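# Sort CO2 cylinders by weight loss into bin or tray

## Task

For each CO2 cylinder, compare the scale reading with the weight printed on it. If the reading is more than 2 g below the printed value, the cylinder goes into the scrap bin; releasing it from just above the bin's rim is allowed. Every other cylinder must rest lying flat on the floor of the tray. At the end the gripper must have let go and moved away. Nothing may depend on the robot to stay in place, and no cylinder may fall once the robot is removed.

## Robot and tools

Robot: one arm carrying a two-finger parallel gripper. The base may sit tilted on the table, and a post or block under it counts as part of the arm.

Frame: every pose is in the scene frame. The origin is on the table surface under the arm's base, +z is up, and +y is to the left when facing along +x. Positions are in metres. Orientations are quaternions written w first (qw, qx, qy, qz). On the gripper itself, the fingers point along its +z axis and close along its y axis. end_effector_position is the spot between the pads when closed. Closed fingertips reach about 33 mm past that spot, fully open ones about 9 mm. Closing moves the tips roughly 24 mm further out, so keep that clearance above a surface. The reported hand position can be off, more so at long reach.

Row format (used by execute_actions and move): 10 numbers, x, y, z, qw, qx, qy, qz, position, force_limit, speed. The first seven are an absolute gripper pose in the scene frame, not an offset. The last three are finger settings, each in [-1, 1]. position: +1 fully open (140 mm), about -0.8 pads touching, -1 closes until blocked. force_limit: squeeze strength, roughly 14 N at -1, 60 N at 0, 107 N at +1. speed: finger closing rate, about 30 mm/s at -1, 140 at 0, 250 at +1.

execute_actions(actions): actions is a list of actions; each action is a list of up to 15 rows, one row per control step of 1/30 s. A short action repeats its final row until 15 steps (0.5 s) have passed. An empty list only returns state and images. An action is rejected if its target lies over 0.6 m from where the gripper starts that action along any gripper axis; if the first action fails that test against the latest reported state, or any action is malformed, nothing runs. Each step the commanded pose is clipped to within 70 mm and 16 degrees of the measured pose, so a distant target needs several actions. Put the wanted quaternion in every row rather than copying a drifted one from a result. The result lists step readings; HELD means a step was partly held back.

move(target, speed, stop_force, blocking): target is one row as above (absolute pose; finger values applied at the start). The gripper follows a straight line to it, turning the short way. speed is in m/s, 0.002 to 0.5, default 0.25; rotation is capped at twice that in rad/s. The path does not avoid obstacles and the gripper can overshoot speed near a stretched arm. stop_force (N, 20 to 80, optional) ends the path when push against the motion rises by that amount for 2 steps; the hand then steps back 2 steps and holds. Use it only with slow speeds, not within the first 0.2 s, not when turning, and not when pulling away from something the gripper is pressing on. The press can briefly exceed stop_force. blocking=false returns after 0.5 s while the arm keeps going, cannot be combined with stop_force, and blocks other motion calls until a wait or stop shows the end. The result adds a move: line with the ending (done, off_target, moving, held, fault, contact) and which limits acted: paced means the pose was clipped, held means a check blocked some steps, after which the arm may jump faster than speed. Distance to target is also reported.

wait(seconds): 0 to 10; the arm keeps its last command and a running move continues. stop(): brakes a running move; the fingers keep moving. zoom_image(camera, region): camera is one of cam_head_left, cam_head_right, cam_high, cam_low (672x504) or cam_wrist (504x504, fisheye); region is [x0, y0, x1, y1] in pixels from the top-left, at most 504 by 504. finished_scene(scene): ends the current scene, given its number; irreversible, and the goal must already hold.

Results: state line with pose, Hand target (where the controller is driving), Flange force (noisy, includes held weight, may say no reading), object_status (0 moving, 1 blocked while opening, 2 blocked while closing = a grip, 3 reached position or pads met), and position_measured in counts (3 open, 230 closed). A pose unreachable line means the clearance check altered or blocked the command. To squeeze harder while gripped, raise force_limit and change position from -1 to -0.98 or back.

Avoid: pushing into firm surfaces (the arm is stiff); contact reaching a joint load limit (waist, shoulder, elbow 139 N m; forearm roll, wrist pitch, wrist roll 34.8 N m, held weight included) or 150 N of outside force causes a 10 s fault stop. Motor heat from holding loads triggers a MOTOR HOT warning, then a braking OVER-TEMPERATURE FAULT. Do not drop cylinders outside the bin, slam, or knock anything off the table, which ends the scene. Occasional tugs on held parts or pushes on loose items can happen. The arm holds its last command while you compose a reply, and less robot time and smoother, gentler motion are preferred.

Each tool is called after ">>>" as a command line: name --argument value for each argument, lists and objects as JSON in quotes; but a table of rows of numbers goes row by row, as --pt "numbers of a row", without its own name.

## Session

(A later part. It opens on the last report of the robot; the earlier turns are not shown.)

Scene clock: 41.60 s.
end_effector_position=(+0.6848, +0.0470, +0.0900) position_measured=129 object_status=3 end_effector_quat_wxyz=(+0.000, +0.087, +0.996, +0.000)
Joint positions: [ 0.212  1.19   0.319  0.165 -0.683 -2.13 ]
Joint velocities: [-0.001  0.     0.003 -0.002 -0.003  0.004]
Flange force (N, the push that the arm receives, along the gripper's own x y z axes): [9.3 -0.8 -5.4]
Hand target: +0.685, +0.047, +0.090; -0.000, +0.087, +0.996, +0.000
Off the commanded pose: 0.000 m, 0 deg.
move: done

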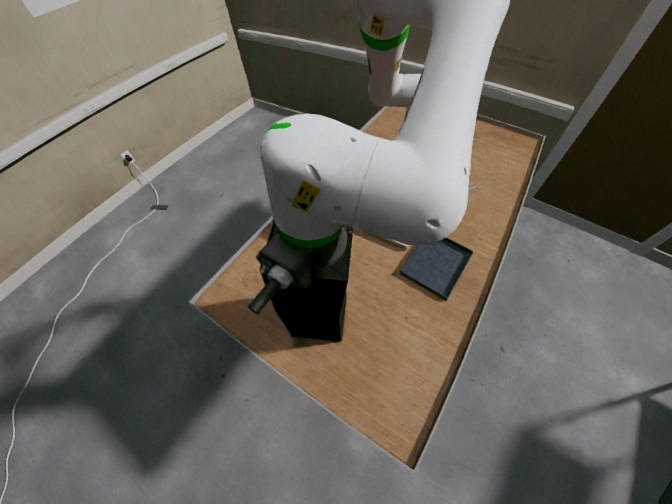

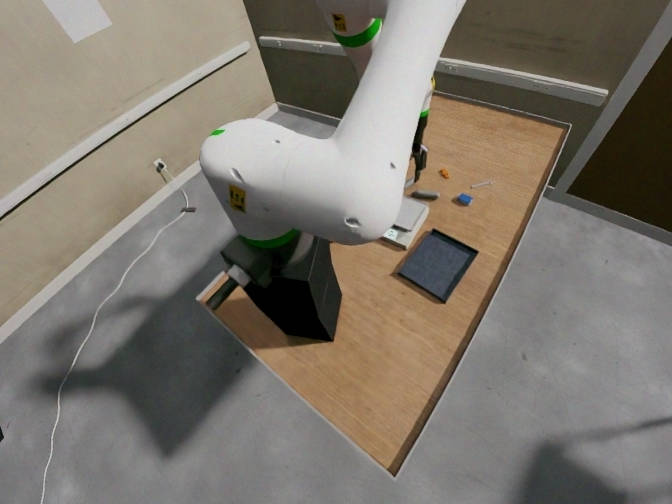

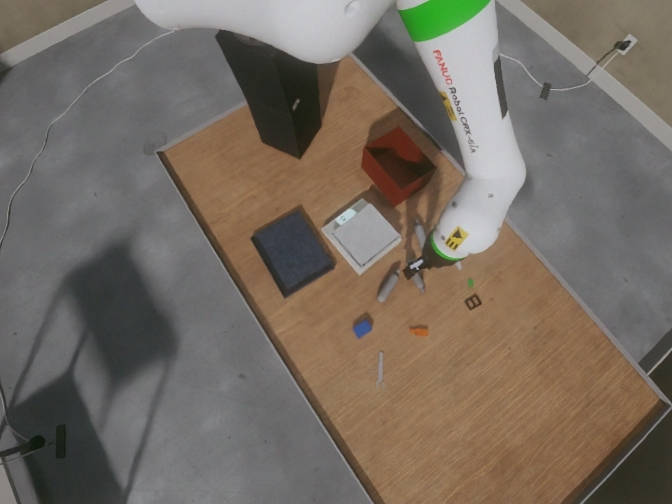

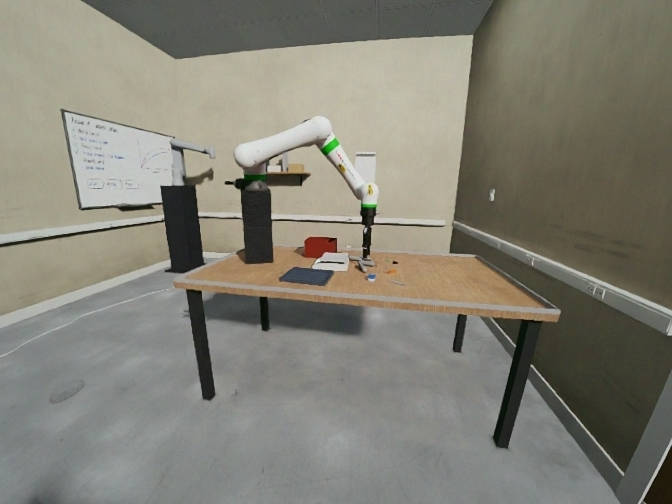

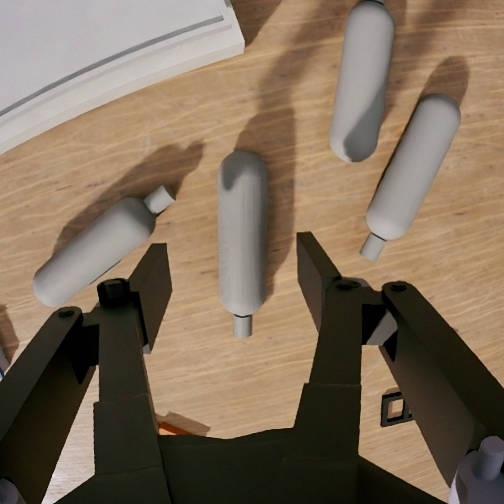

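>>> move --target '[0.685,0.052,0.038,0,0.087,0.996,0,0.0,0,0]' --speed 0.08

>>> move --target '[0.685,0.052,0.038,0,0.087,0.996,0,-1,0,0]'

>>> move --target '[0.6,0.0,0.3,0,0,1,0,-1,0,0]'

>>> move --target '[0.6,-0.25,0.4,0,0,0.7071,-0.7071,-1,0,0]' --speed 0.35

Scene clock: 47.07 s.
end_effector_position=(+0.6849, +0.0519, +0.0381) position_measured=129 object_status=3 end_effector_quat_wxyz=(+0.000, +0.087, +0.996, -0.000)
Joint positions: [ 0.211  1.298  0.389  0.173 -0.646 -2.139]
Joint velocities: [0.    0.003 0.001 0.001 0.001 0.001]
Flange force (N, the push that the arm receives, along the gripper's own x y z axes): [6.4 -0.9 -6.4]
Hand target: +0.685, +0.052, +0.038; +0.000, +0.087, +0.996, -0.000
Off the commanded pose: 0.000 m, 0 deg.
move: done

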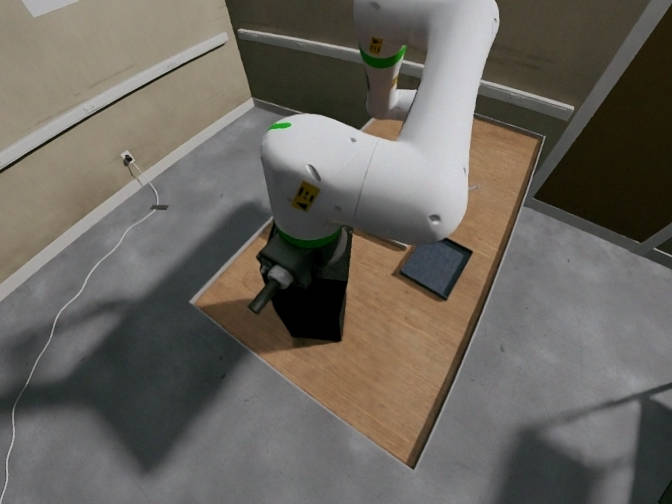

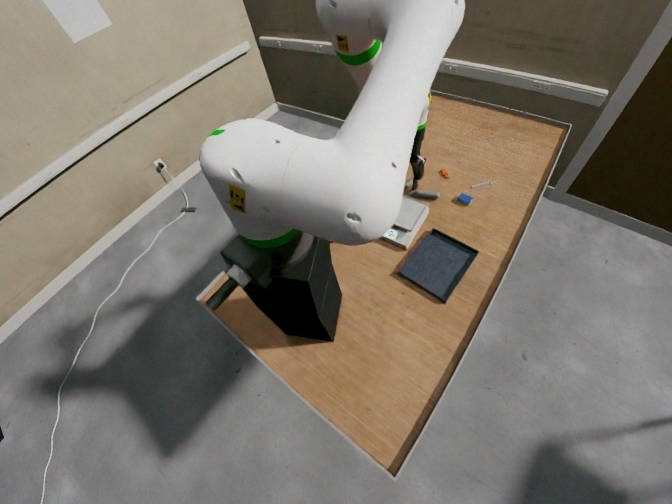

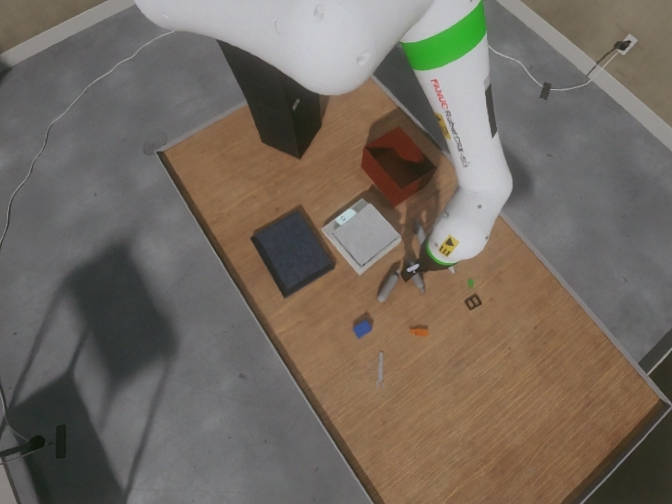

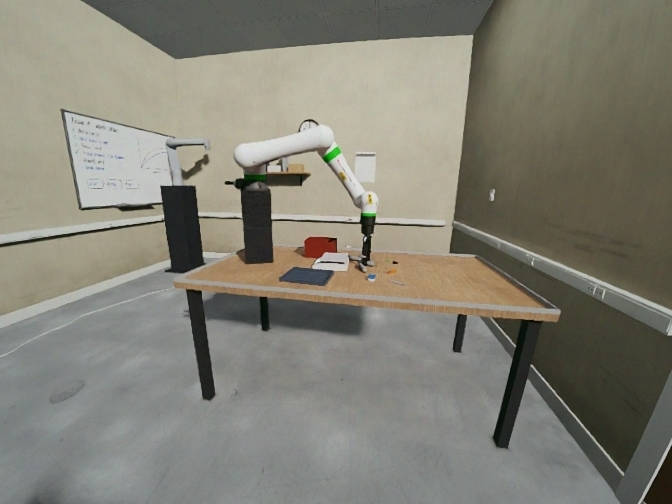

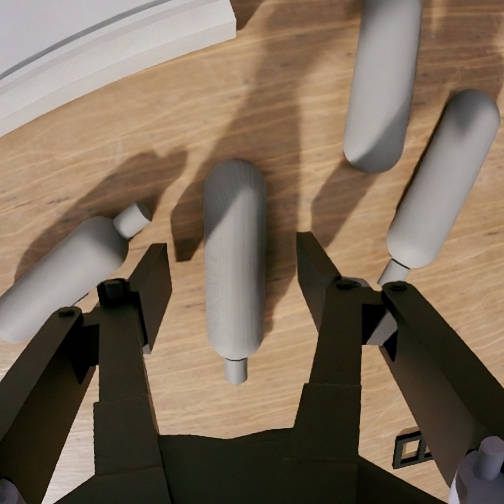

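Scene clock: 47.77 s.
end_effector_position=(+0.6851, +0.0520, +0.0380) position_measured=189 object_status=2 end_effector_quat_wxyz=(+0.000, +0.087, +0.996, -0.000)
Joint positions: [ 0.211  1.298  0.389  0.173 -0.646 -2.139]
Joint velocities: [ 0.     0.001  0.    -0.001 -0.001 -0.   ]
Flange force (N, the push that the arm receives, along the gripper's own x y z axes): [8.3 0.7 -17.0]
Hand target: +0.685, +0.052, +0.038; +0.000, +0.087, +0.996, +0.000
Off the commanded pose: 0.000 m, 0 deg.
move: done

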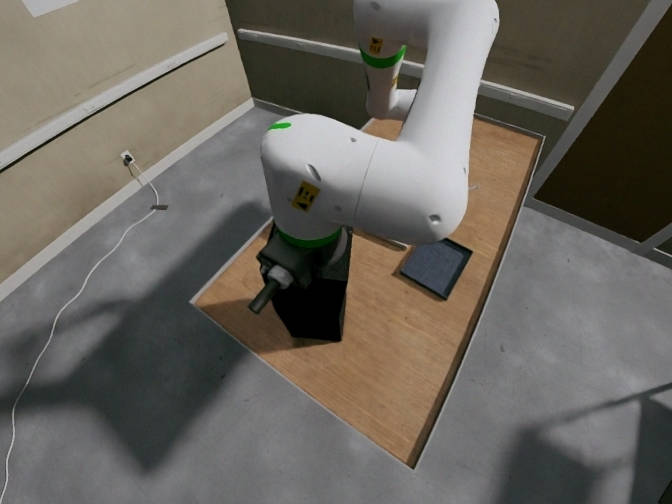

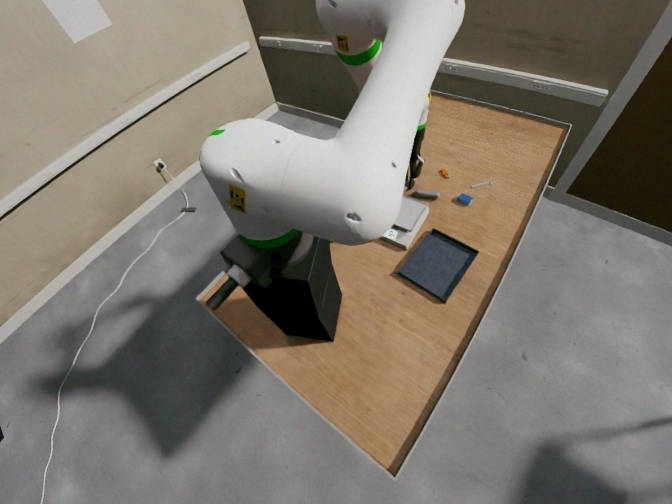

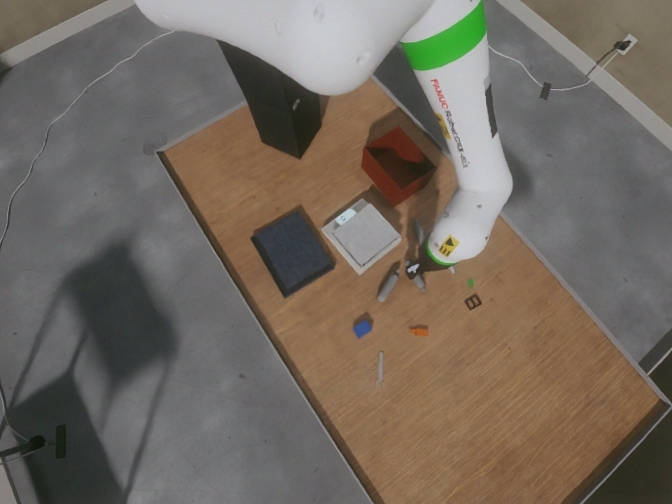

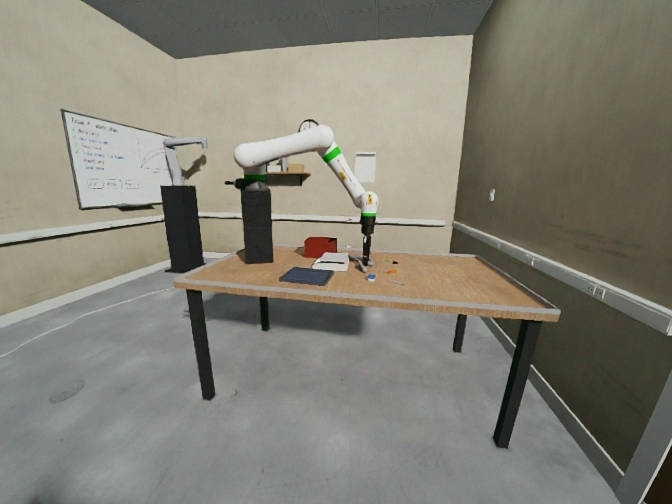

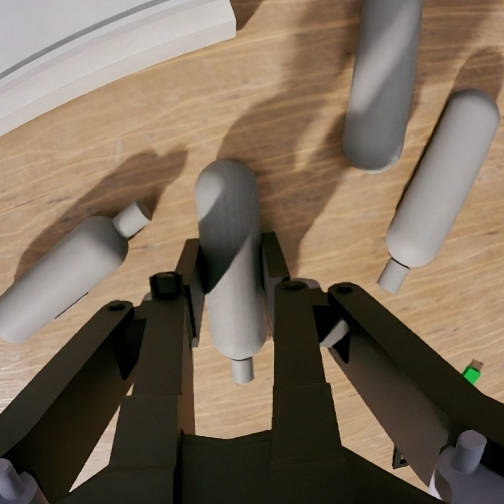

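Scene clock: 49.33 s.
end_effector_position=(+0.6006, +0.0001, +0.3000) position_measured=189 object_status=2 end_effector_quat_wxyz=(-0.000, -0.000, +1.000, +0.000)
Joint positions: [ 0.209  0.652 -0.098  0.144 -0.802 -1.925]
Joint velocities: [ 0.    -0.001 -0.    -0.    -0.001  0.002]
Flange force (N, the push that the arm receives, along the gripper's own x y z axes): [6.8 3.2 -1.5]
Hand target: +0.601, +0.000, +0.300; -0.000, -0.000, +1.000, +0.000
Off the commanded pose: 0.001 m, 0 deg.
move: done

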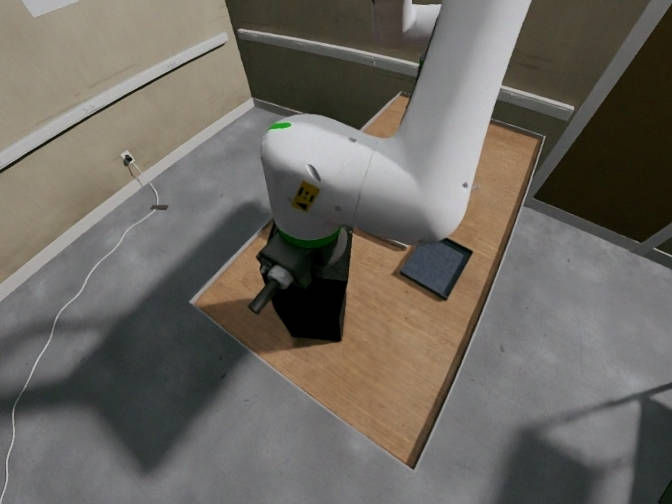

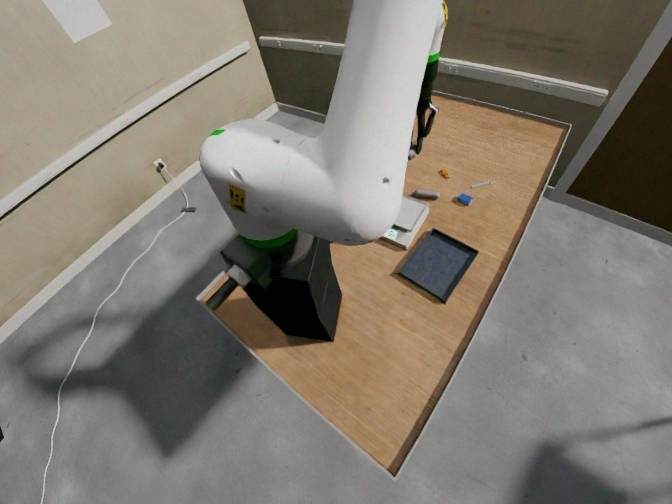

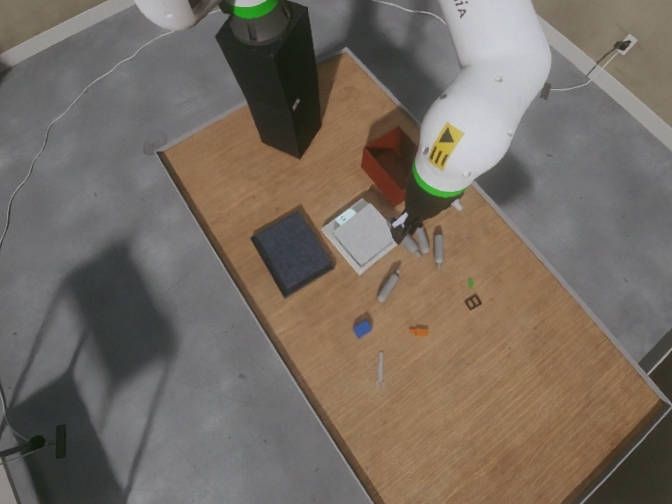

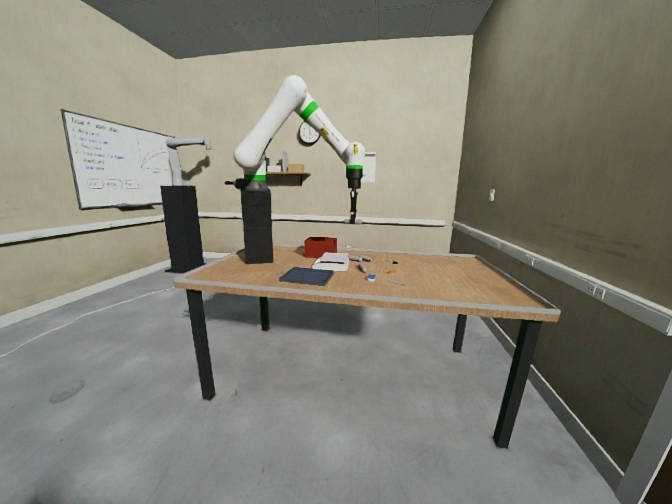

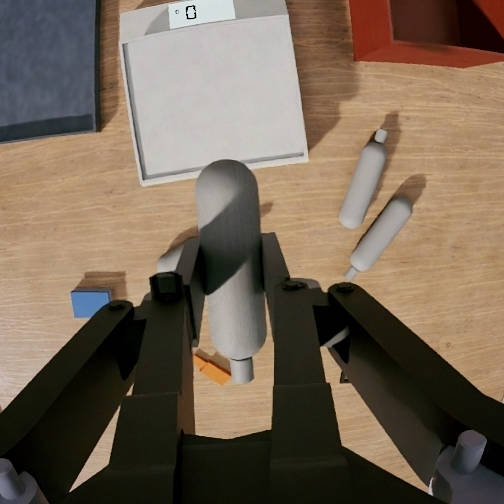

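Scene clock: 52.03 s.
end_effector_position=(+0.6008, -0.2502, +0.4007) position_measured=189 object_status=2 end_effector_quat_wxyz=(-0.002, +0.001, +0.707, -0.708)
Joint positions: [ 0.16   1.162 -0.144  1.391 -1.718 -2.927]
Joint velocities: [-0.001  0.001  0.     0.001 -0.001  0.002]
Flange force (N, the push that the arm receives, along the gripper's own x y z axes): [7.7 -4.5 -1.6]
Hand target: +0.601, -0.250, +0.401; -0.002, +0.001, +0.707, -0.708
Off the commanded pose: 0.001 m, 0 deg.
move: done

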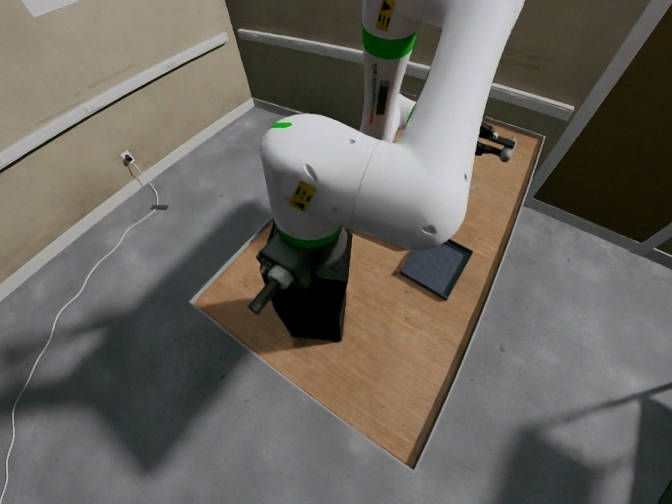

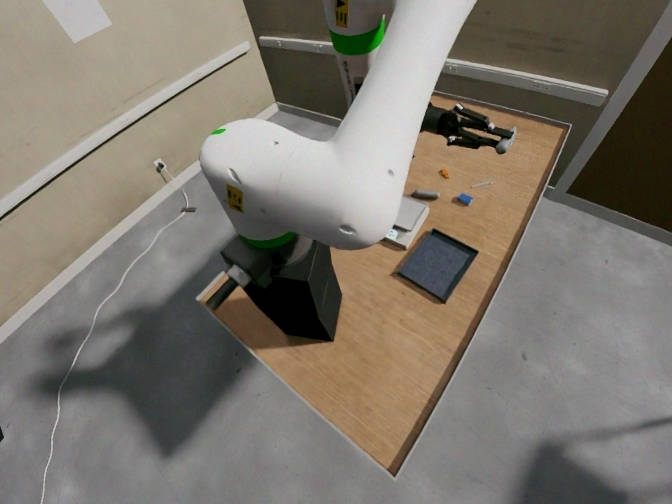

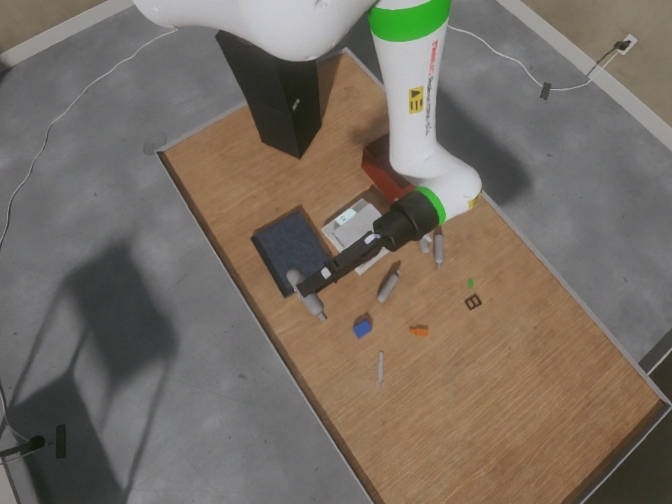

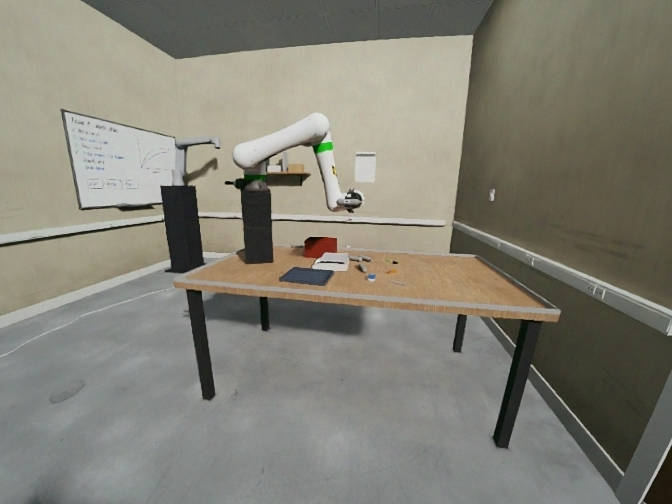

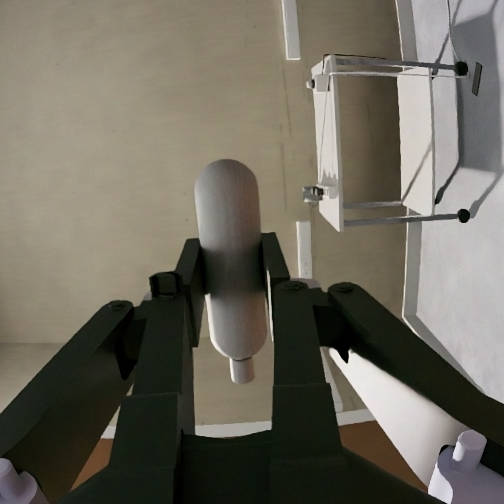

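>>> zoom_image --camera "cam_low" --region '[325,180,375,220]'

>>> zoom_image --camera "cam_high" --region '[265,250,355,340]'

Region (325, 180, 375, 220) of cam_low's 672x504 image, scaled by 10.080, with more detail than that image has; it fills the top 403 rows of this view, and the rest is white.

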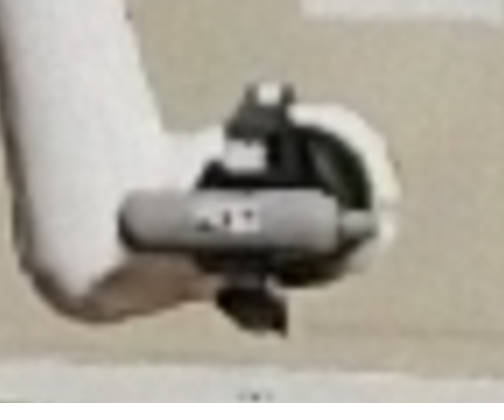

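Region (265, 250, 355, 340) of cam_high's 672x504 image, scaled by 5.600, with more detail than that image has.

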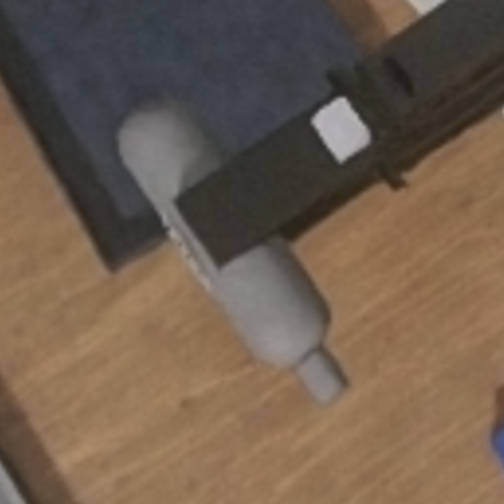

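Tilt further up for cam_high (135°).

>>> move --target '[0.6,-0.2,0.55,0,0,0.383,-0.924,-1,0,0]'

Scene clock: 57.87 s.
end_effector_position=(+0.6007, -0.1996, +0.5498) position_measured=189 object_status=2 end_effector_quat_wxyz=(+0.001, -0.001, -0.383, +0.924)
Joint positions: [-0.01   1.368 -0.013  1.704 -2.444 -2.922]
Joint velocities: [-0.001  0.001  0.     0.001 -0.001  0.001]
Flange force (N, the push that the arm receives, along the gripper's own x y z axes): [4.3 -3.0 3.3]
Hand target: +0.601, -0.200, +0.550; +0.001, -0.001, -0.383, +0.924
Off the commanded pose: 0.001 m, 0 deg.
move: done

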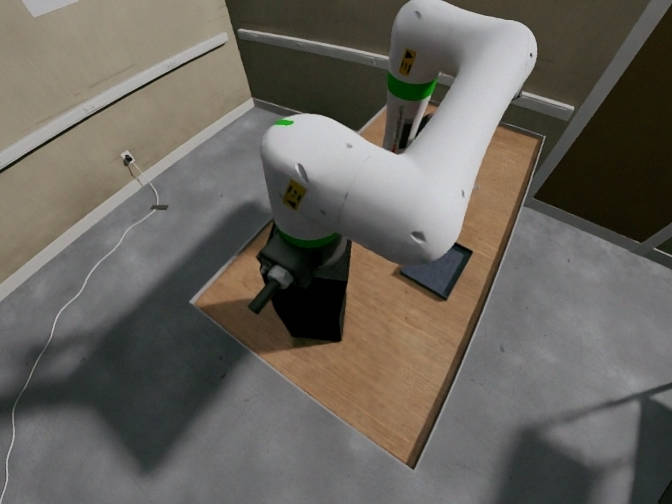

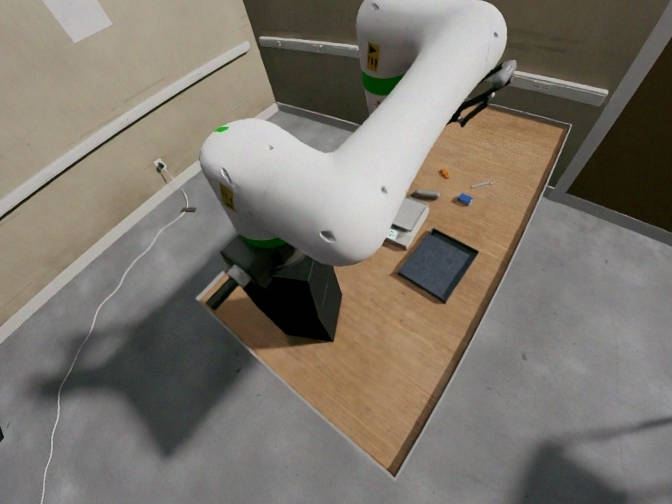

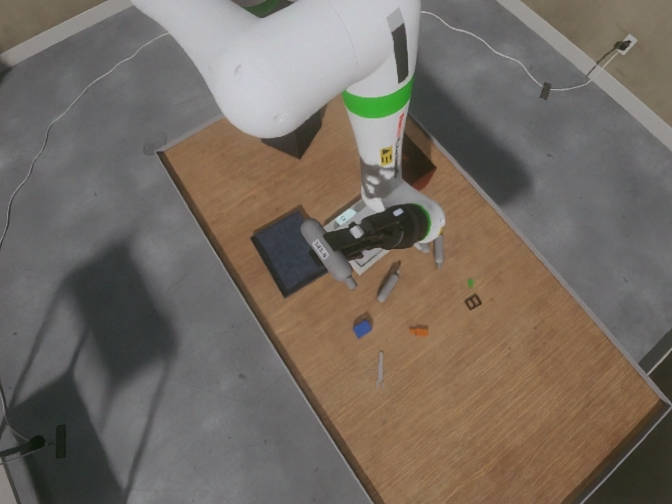

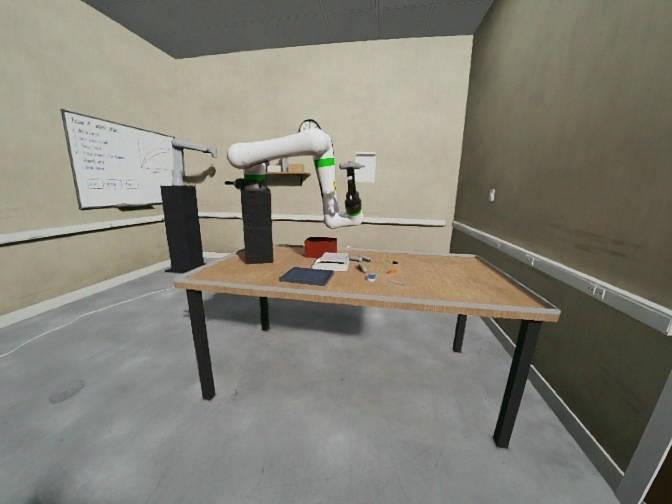

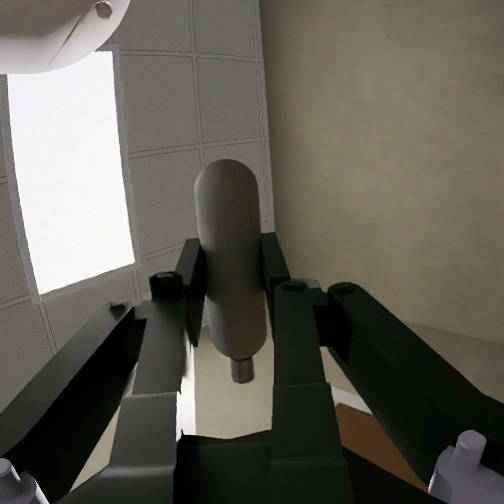

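>>> zoom_image --camera "cam_high" --region '[285,215,365,295]'

>>> move --target '[0.5,-0.025,0.2,0,0,1,0,-1,0,0]' --speed 0.4

>>> move --target '[0.5,-0.025,0.06,0,0,1,0,-1,0,0]' --speed 0.015 --stop_force 20

Region (285, 215, 365, 295) of cam_high's 672x504 image, scaled by 6.300, with more detail than that image has.

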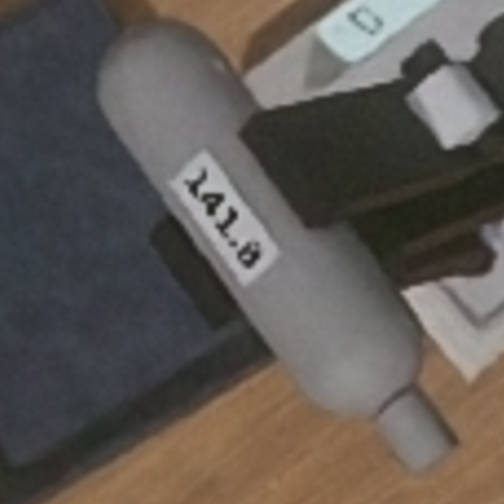

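Scene clock: 66.33 s.
end_effector_position=(+0.4983, -0.0256, +0.1999) position_measured=189 object_status=2 end_effector_quat_wxyz=(+0.000, -0.003, +1.000, +0.000)
Joint positions: [ 0.183  0.686 -0.433  0.246 -0.436 -2.017]
Joint velocities: [-0.003  0.002  0.007 -0.011 -0.006  0.012]
Flange force (N, the push that the arm receives, along the gripper's own x y z axes): [4.2 2.0 -4.7]
Hand target: +0.498, -0.026, +0.200; +0.000, -0.003, +1.000, +0.000
Off the commanded pose: 0.002 m, 0 deg.
move: done

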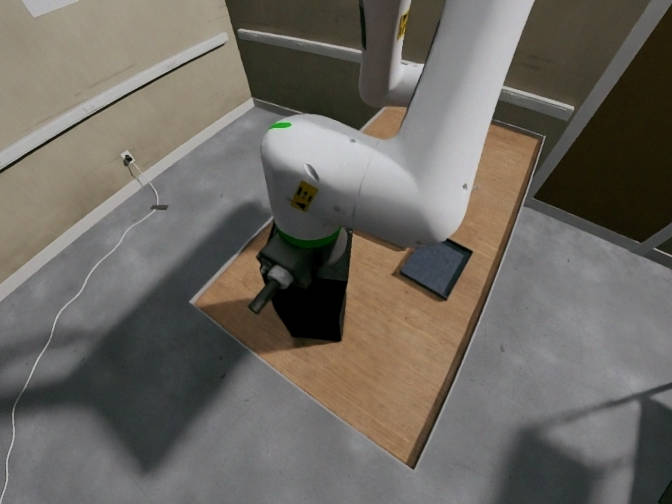

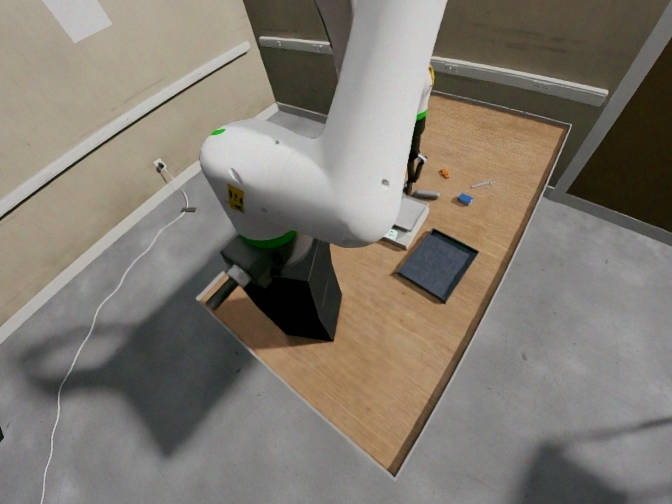

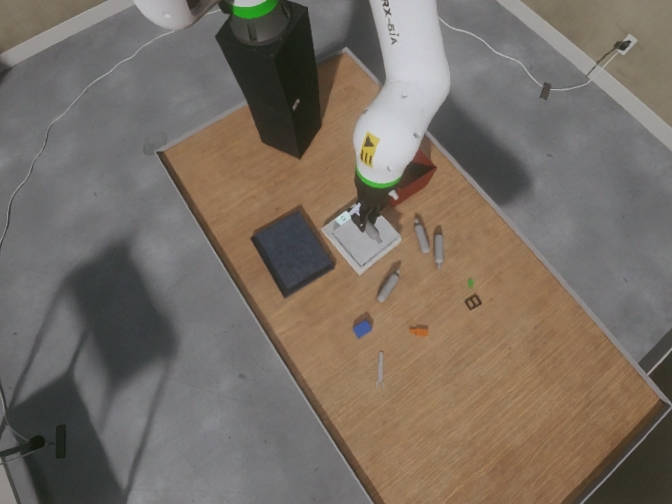

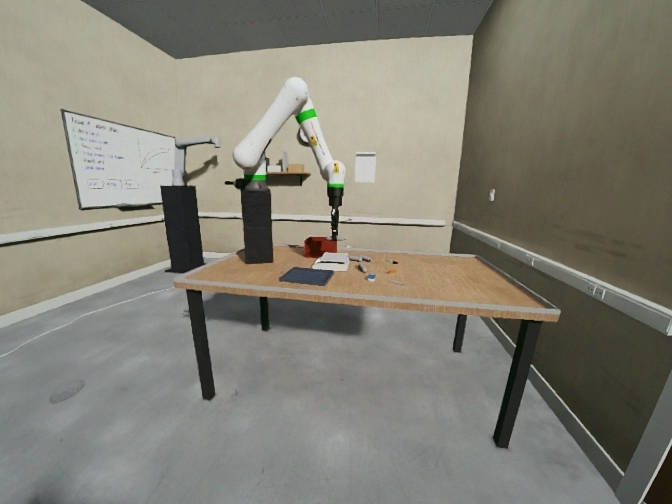

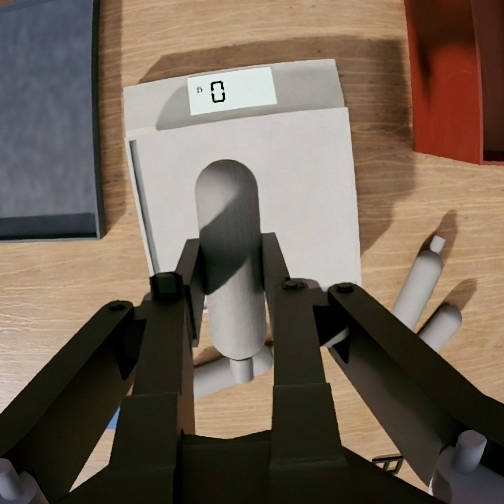

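Scene clock: 72.30 s.
end_effector_position=(+0.4994, -0.0253, +0.1136) position_measured=189 object_status=2 end_effector_quat_wxyz=(+0.000, -0.001, +1.000, -0.000)
Joint positions: [ 0.152  0.888 -0.408  0.402 -0.264 -2.154]
Joint velocities: [-0.     0.001 -0.     0.004  0.001 -0.005]
Flange force (N, the push that the arm receives, along the gripper's own x y z axes): no reading
Hand target: +0.499, -0.025, +0.114; +0.000, -0.001, +1.000, -0.000
Off the commanded pose: 0.054 m, 0 deg.
move: given up (no force reading, so stop_force could not act: the path ended)

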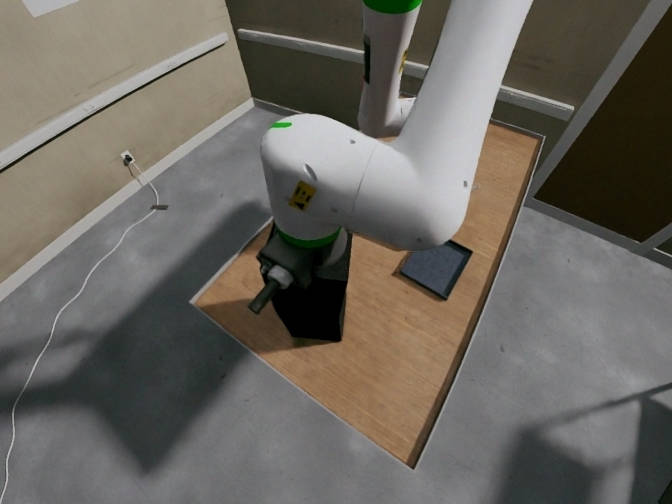

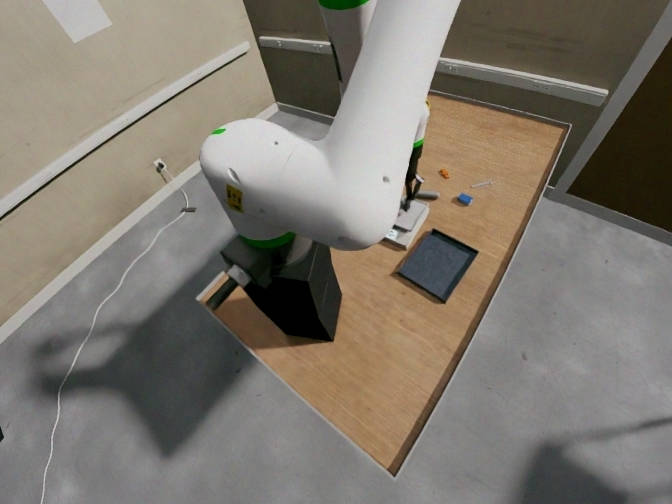

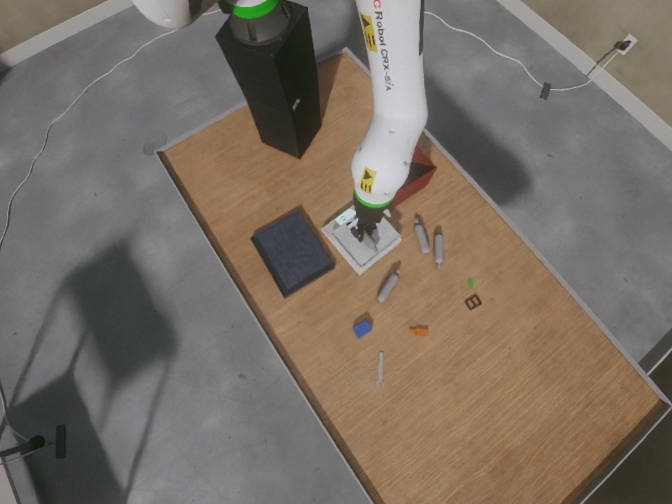

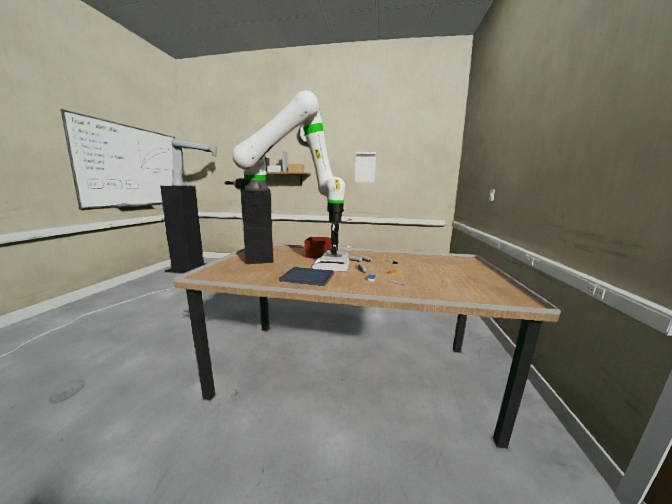

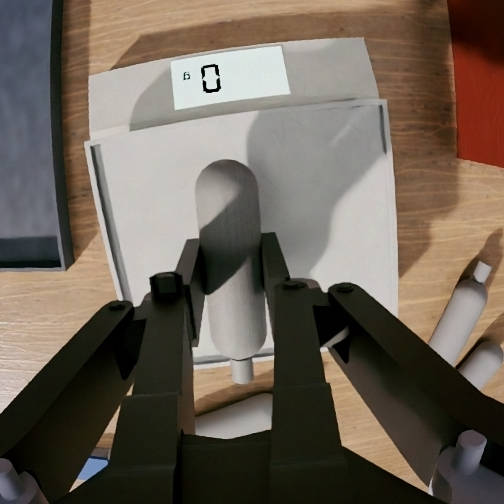

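>>> move --target '[0.5,-0.025,0.1,0,0,1,0,-1,0,0]' --speed 0.02

>>> zoom_image --camera "cam_low" --region '[295,220,375,285]'

Scene clock: 77.60 s.
end_effector_position=(+0.5002, -0.0250, +0.1001) position_measured=189 object_status=2 end_effector_quat_wxyz=(+0.000, +0.000, +1.000, +0.000)
Joint positions: [ 0.144  0.921 -0.402  0.443 -0.24  -2.191]
Joint velocities: [-0.001  0.001 -0.004  0.008  0.003 -0.009]
Flange force (N, the push that the arm receives, along the gripper's own x y z axes): no reading
Hand target: +0.500, -0.025, +0.100; -0.000, +0.000, +1.000, -0.000
Off the commanded pose: 0.000 m, 0 deg.
move: done

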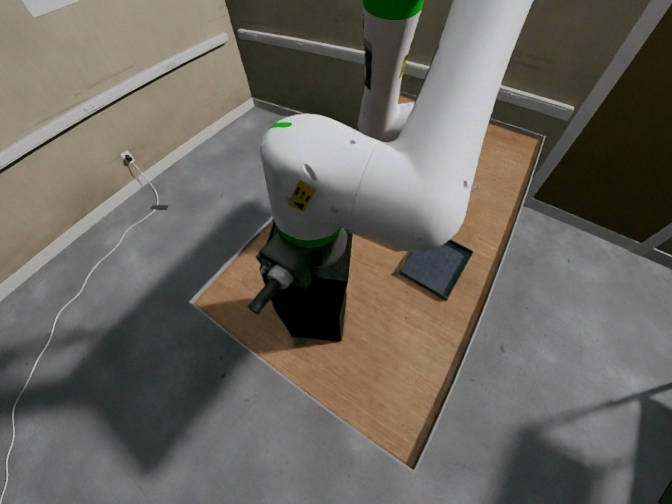

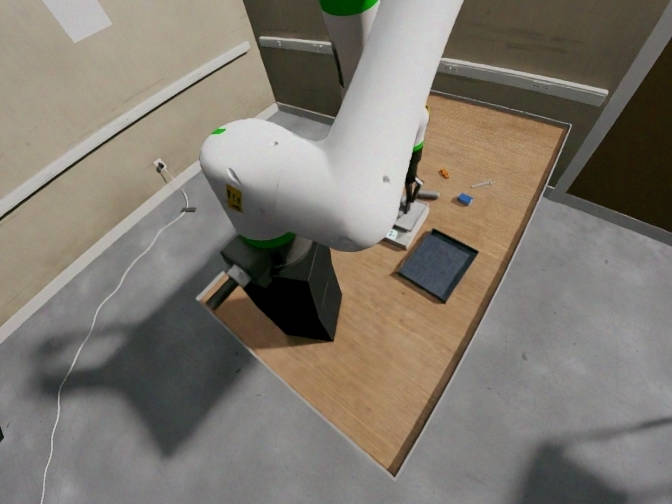

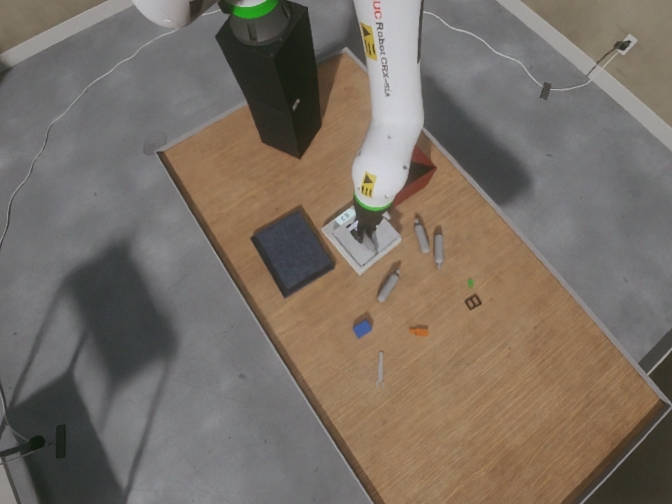

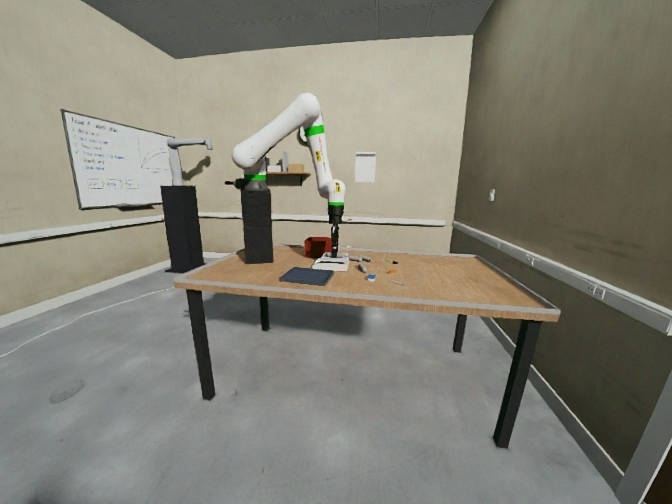

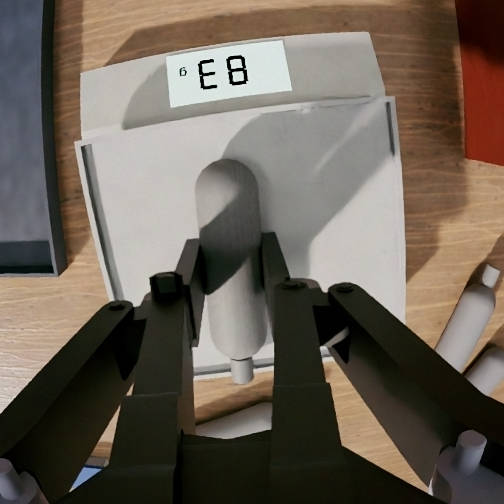

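Region (295, 220, 375, 285) of cam_low's 672x504 image, scaled by 6.300, with more detail than that image has; it fills the top 410 rows of this view, and the rest is white.

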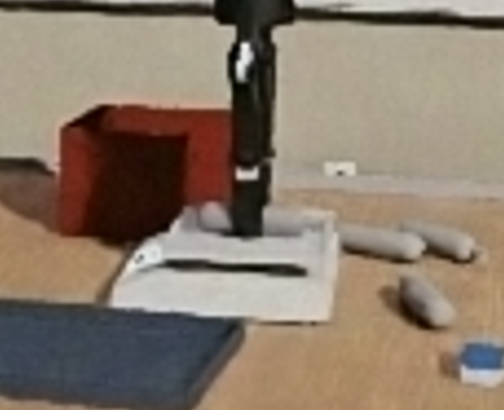

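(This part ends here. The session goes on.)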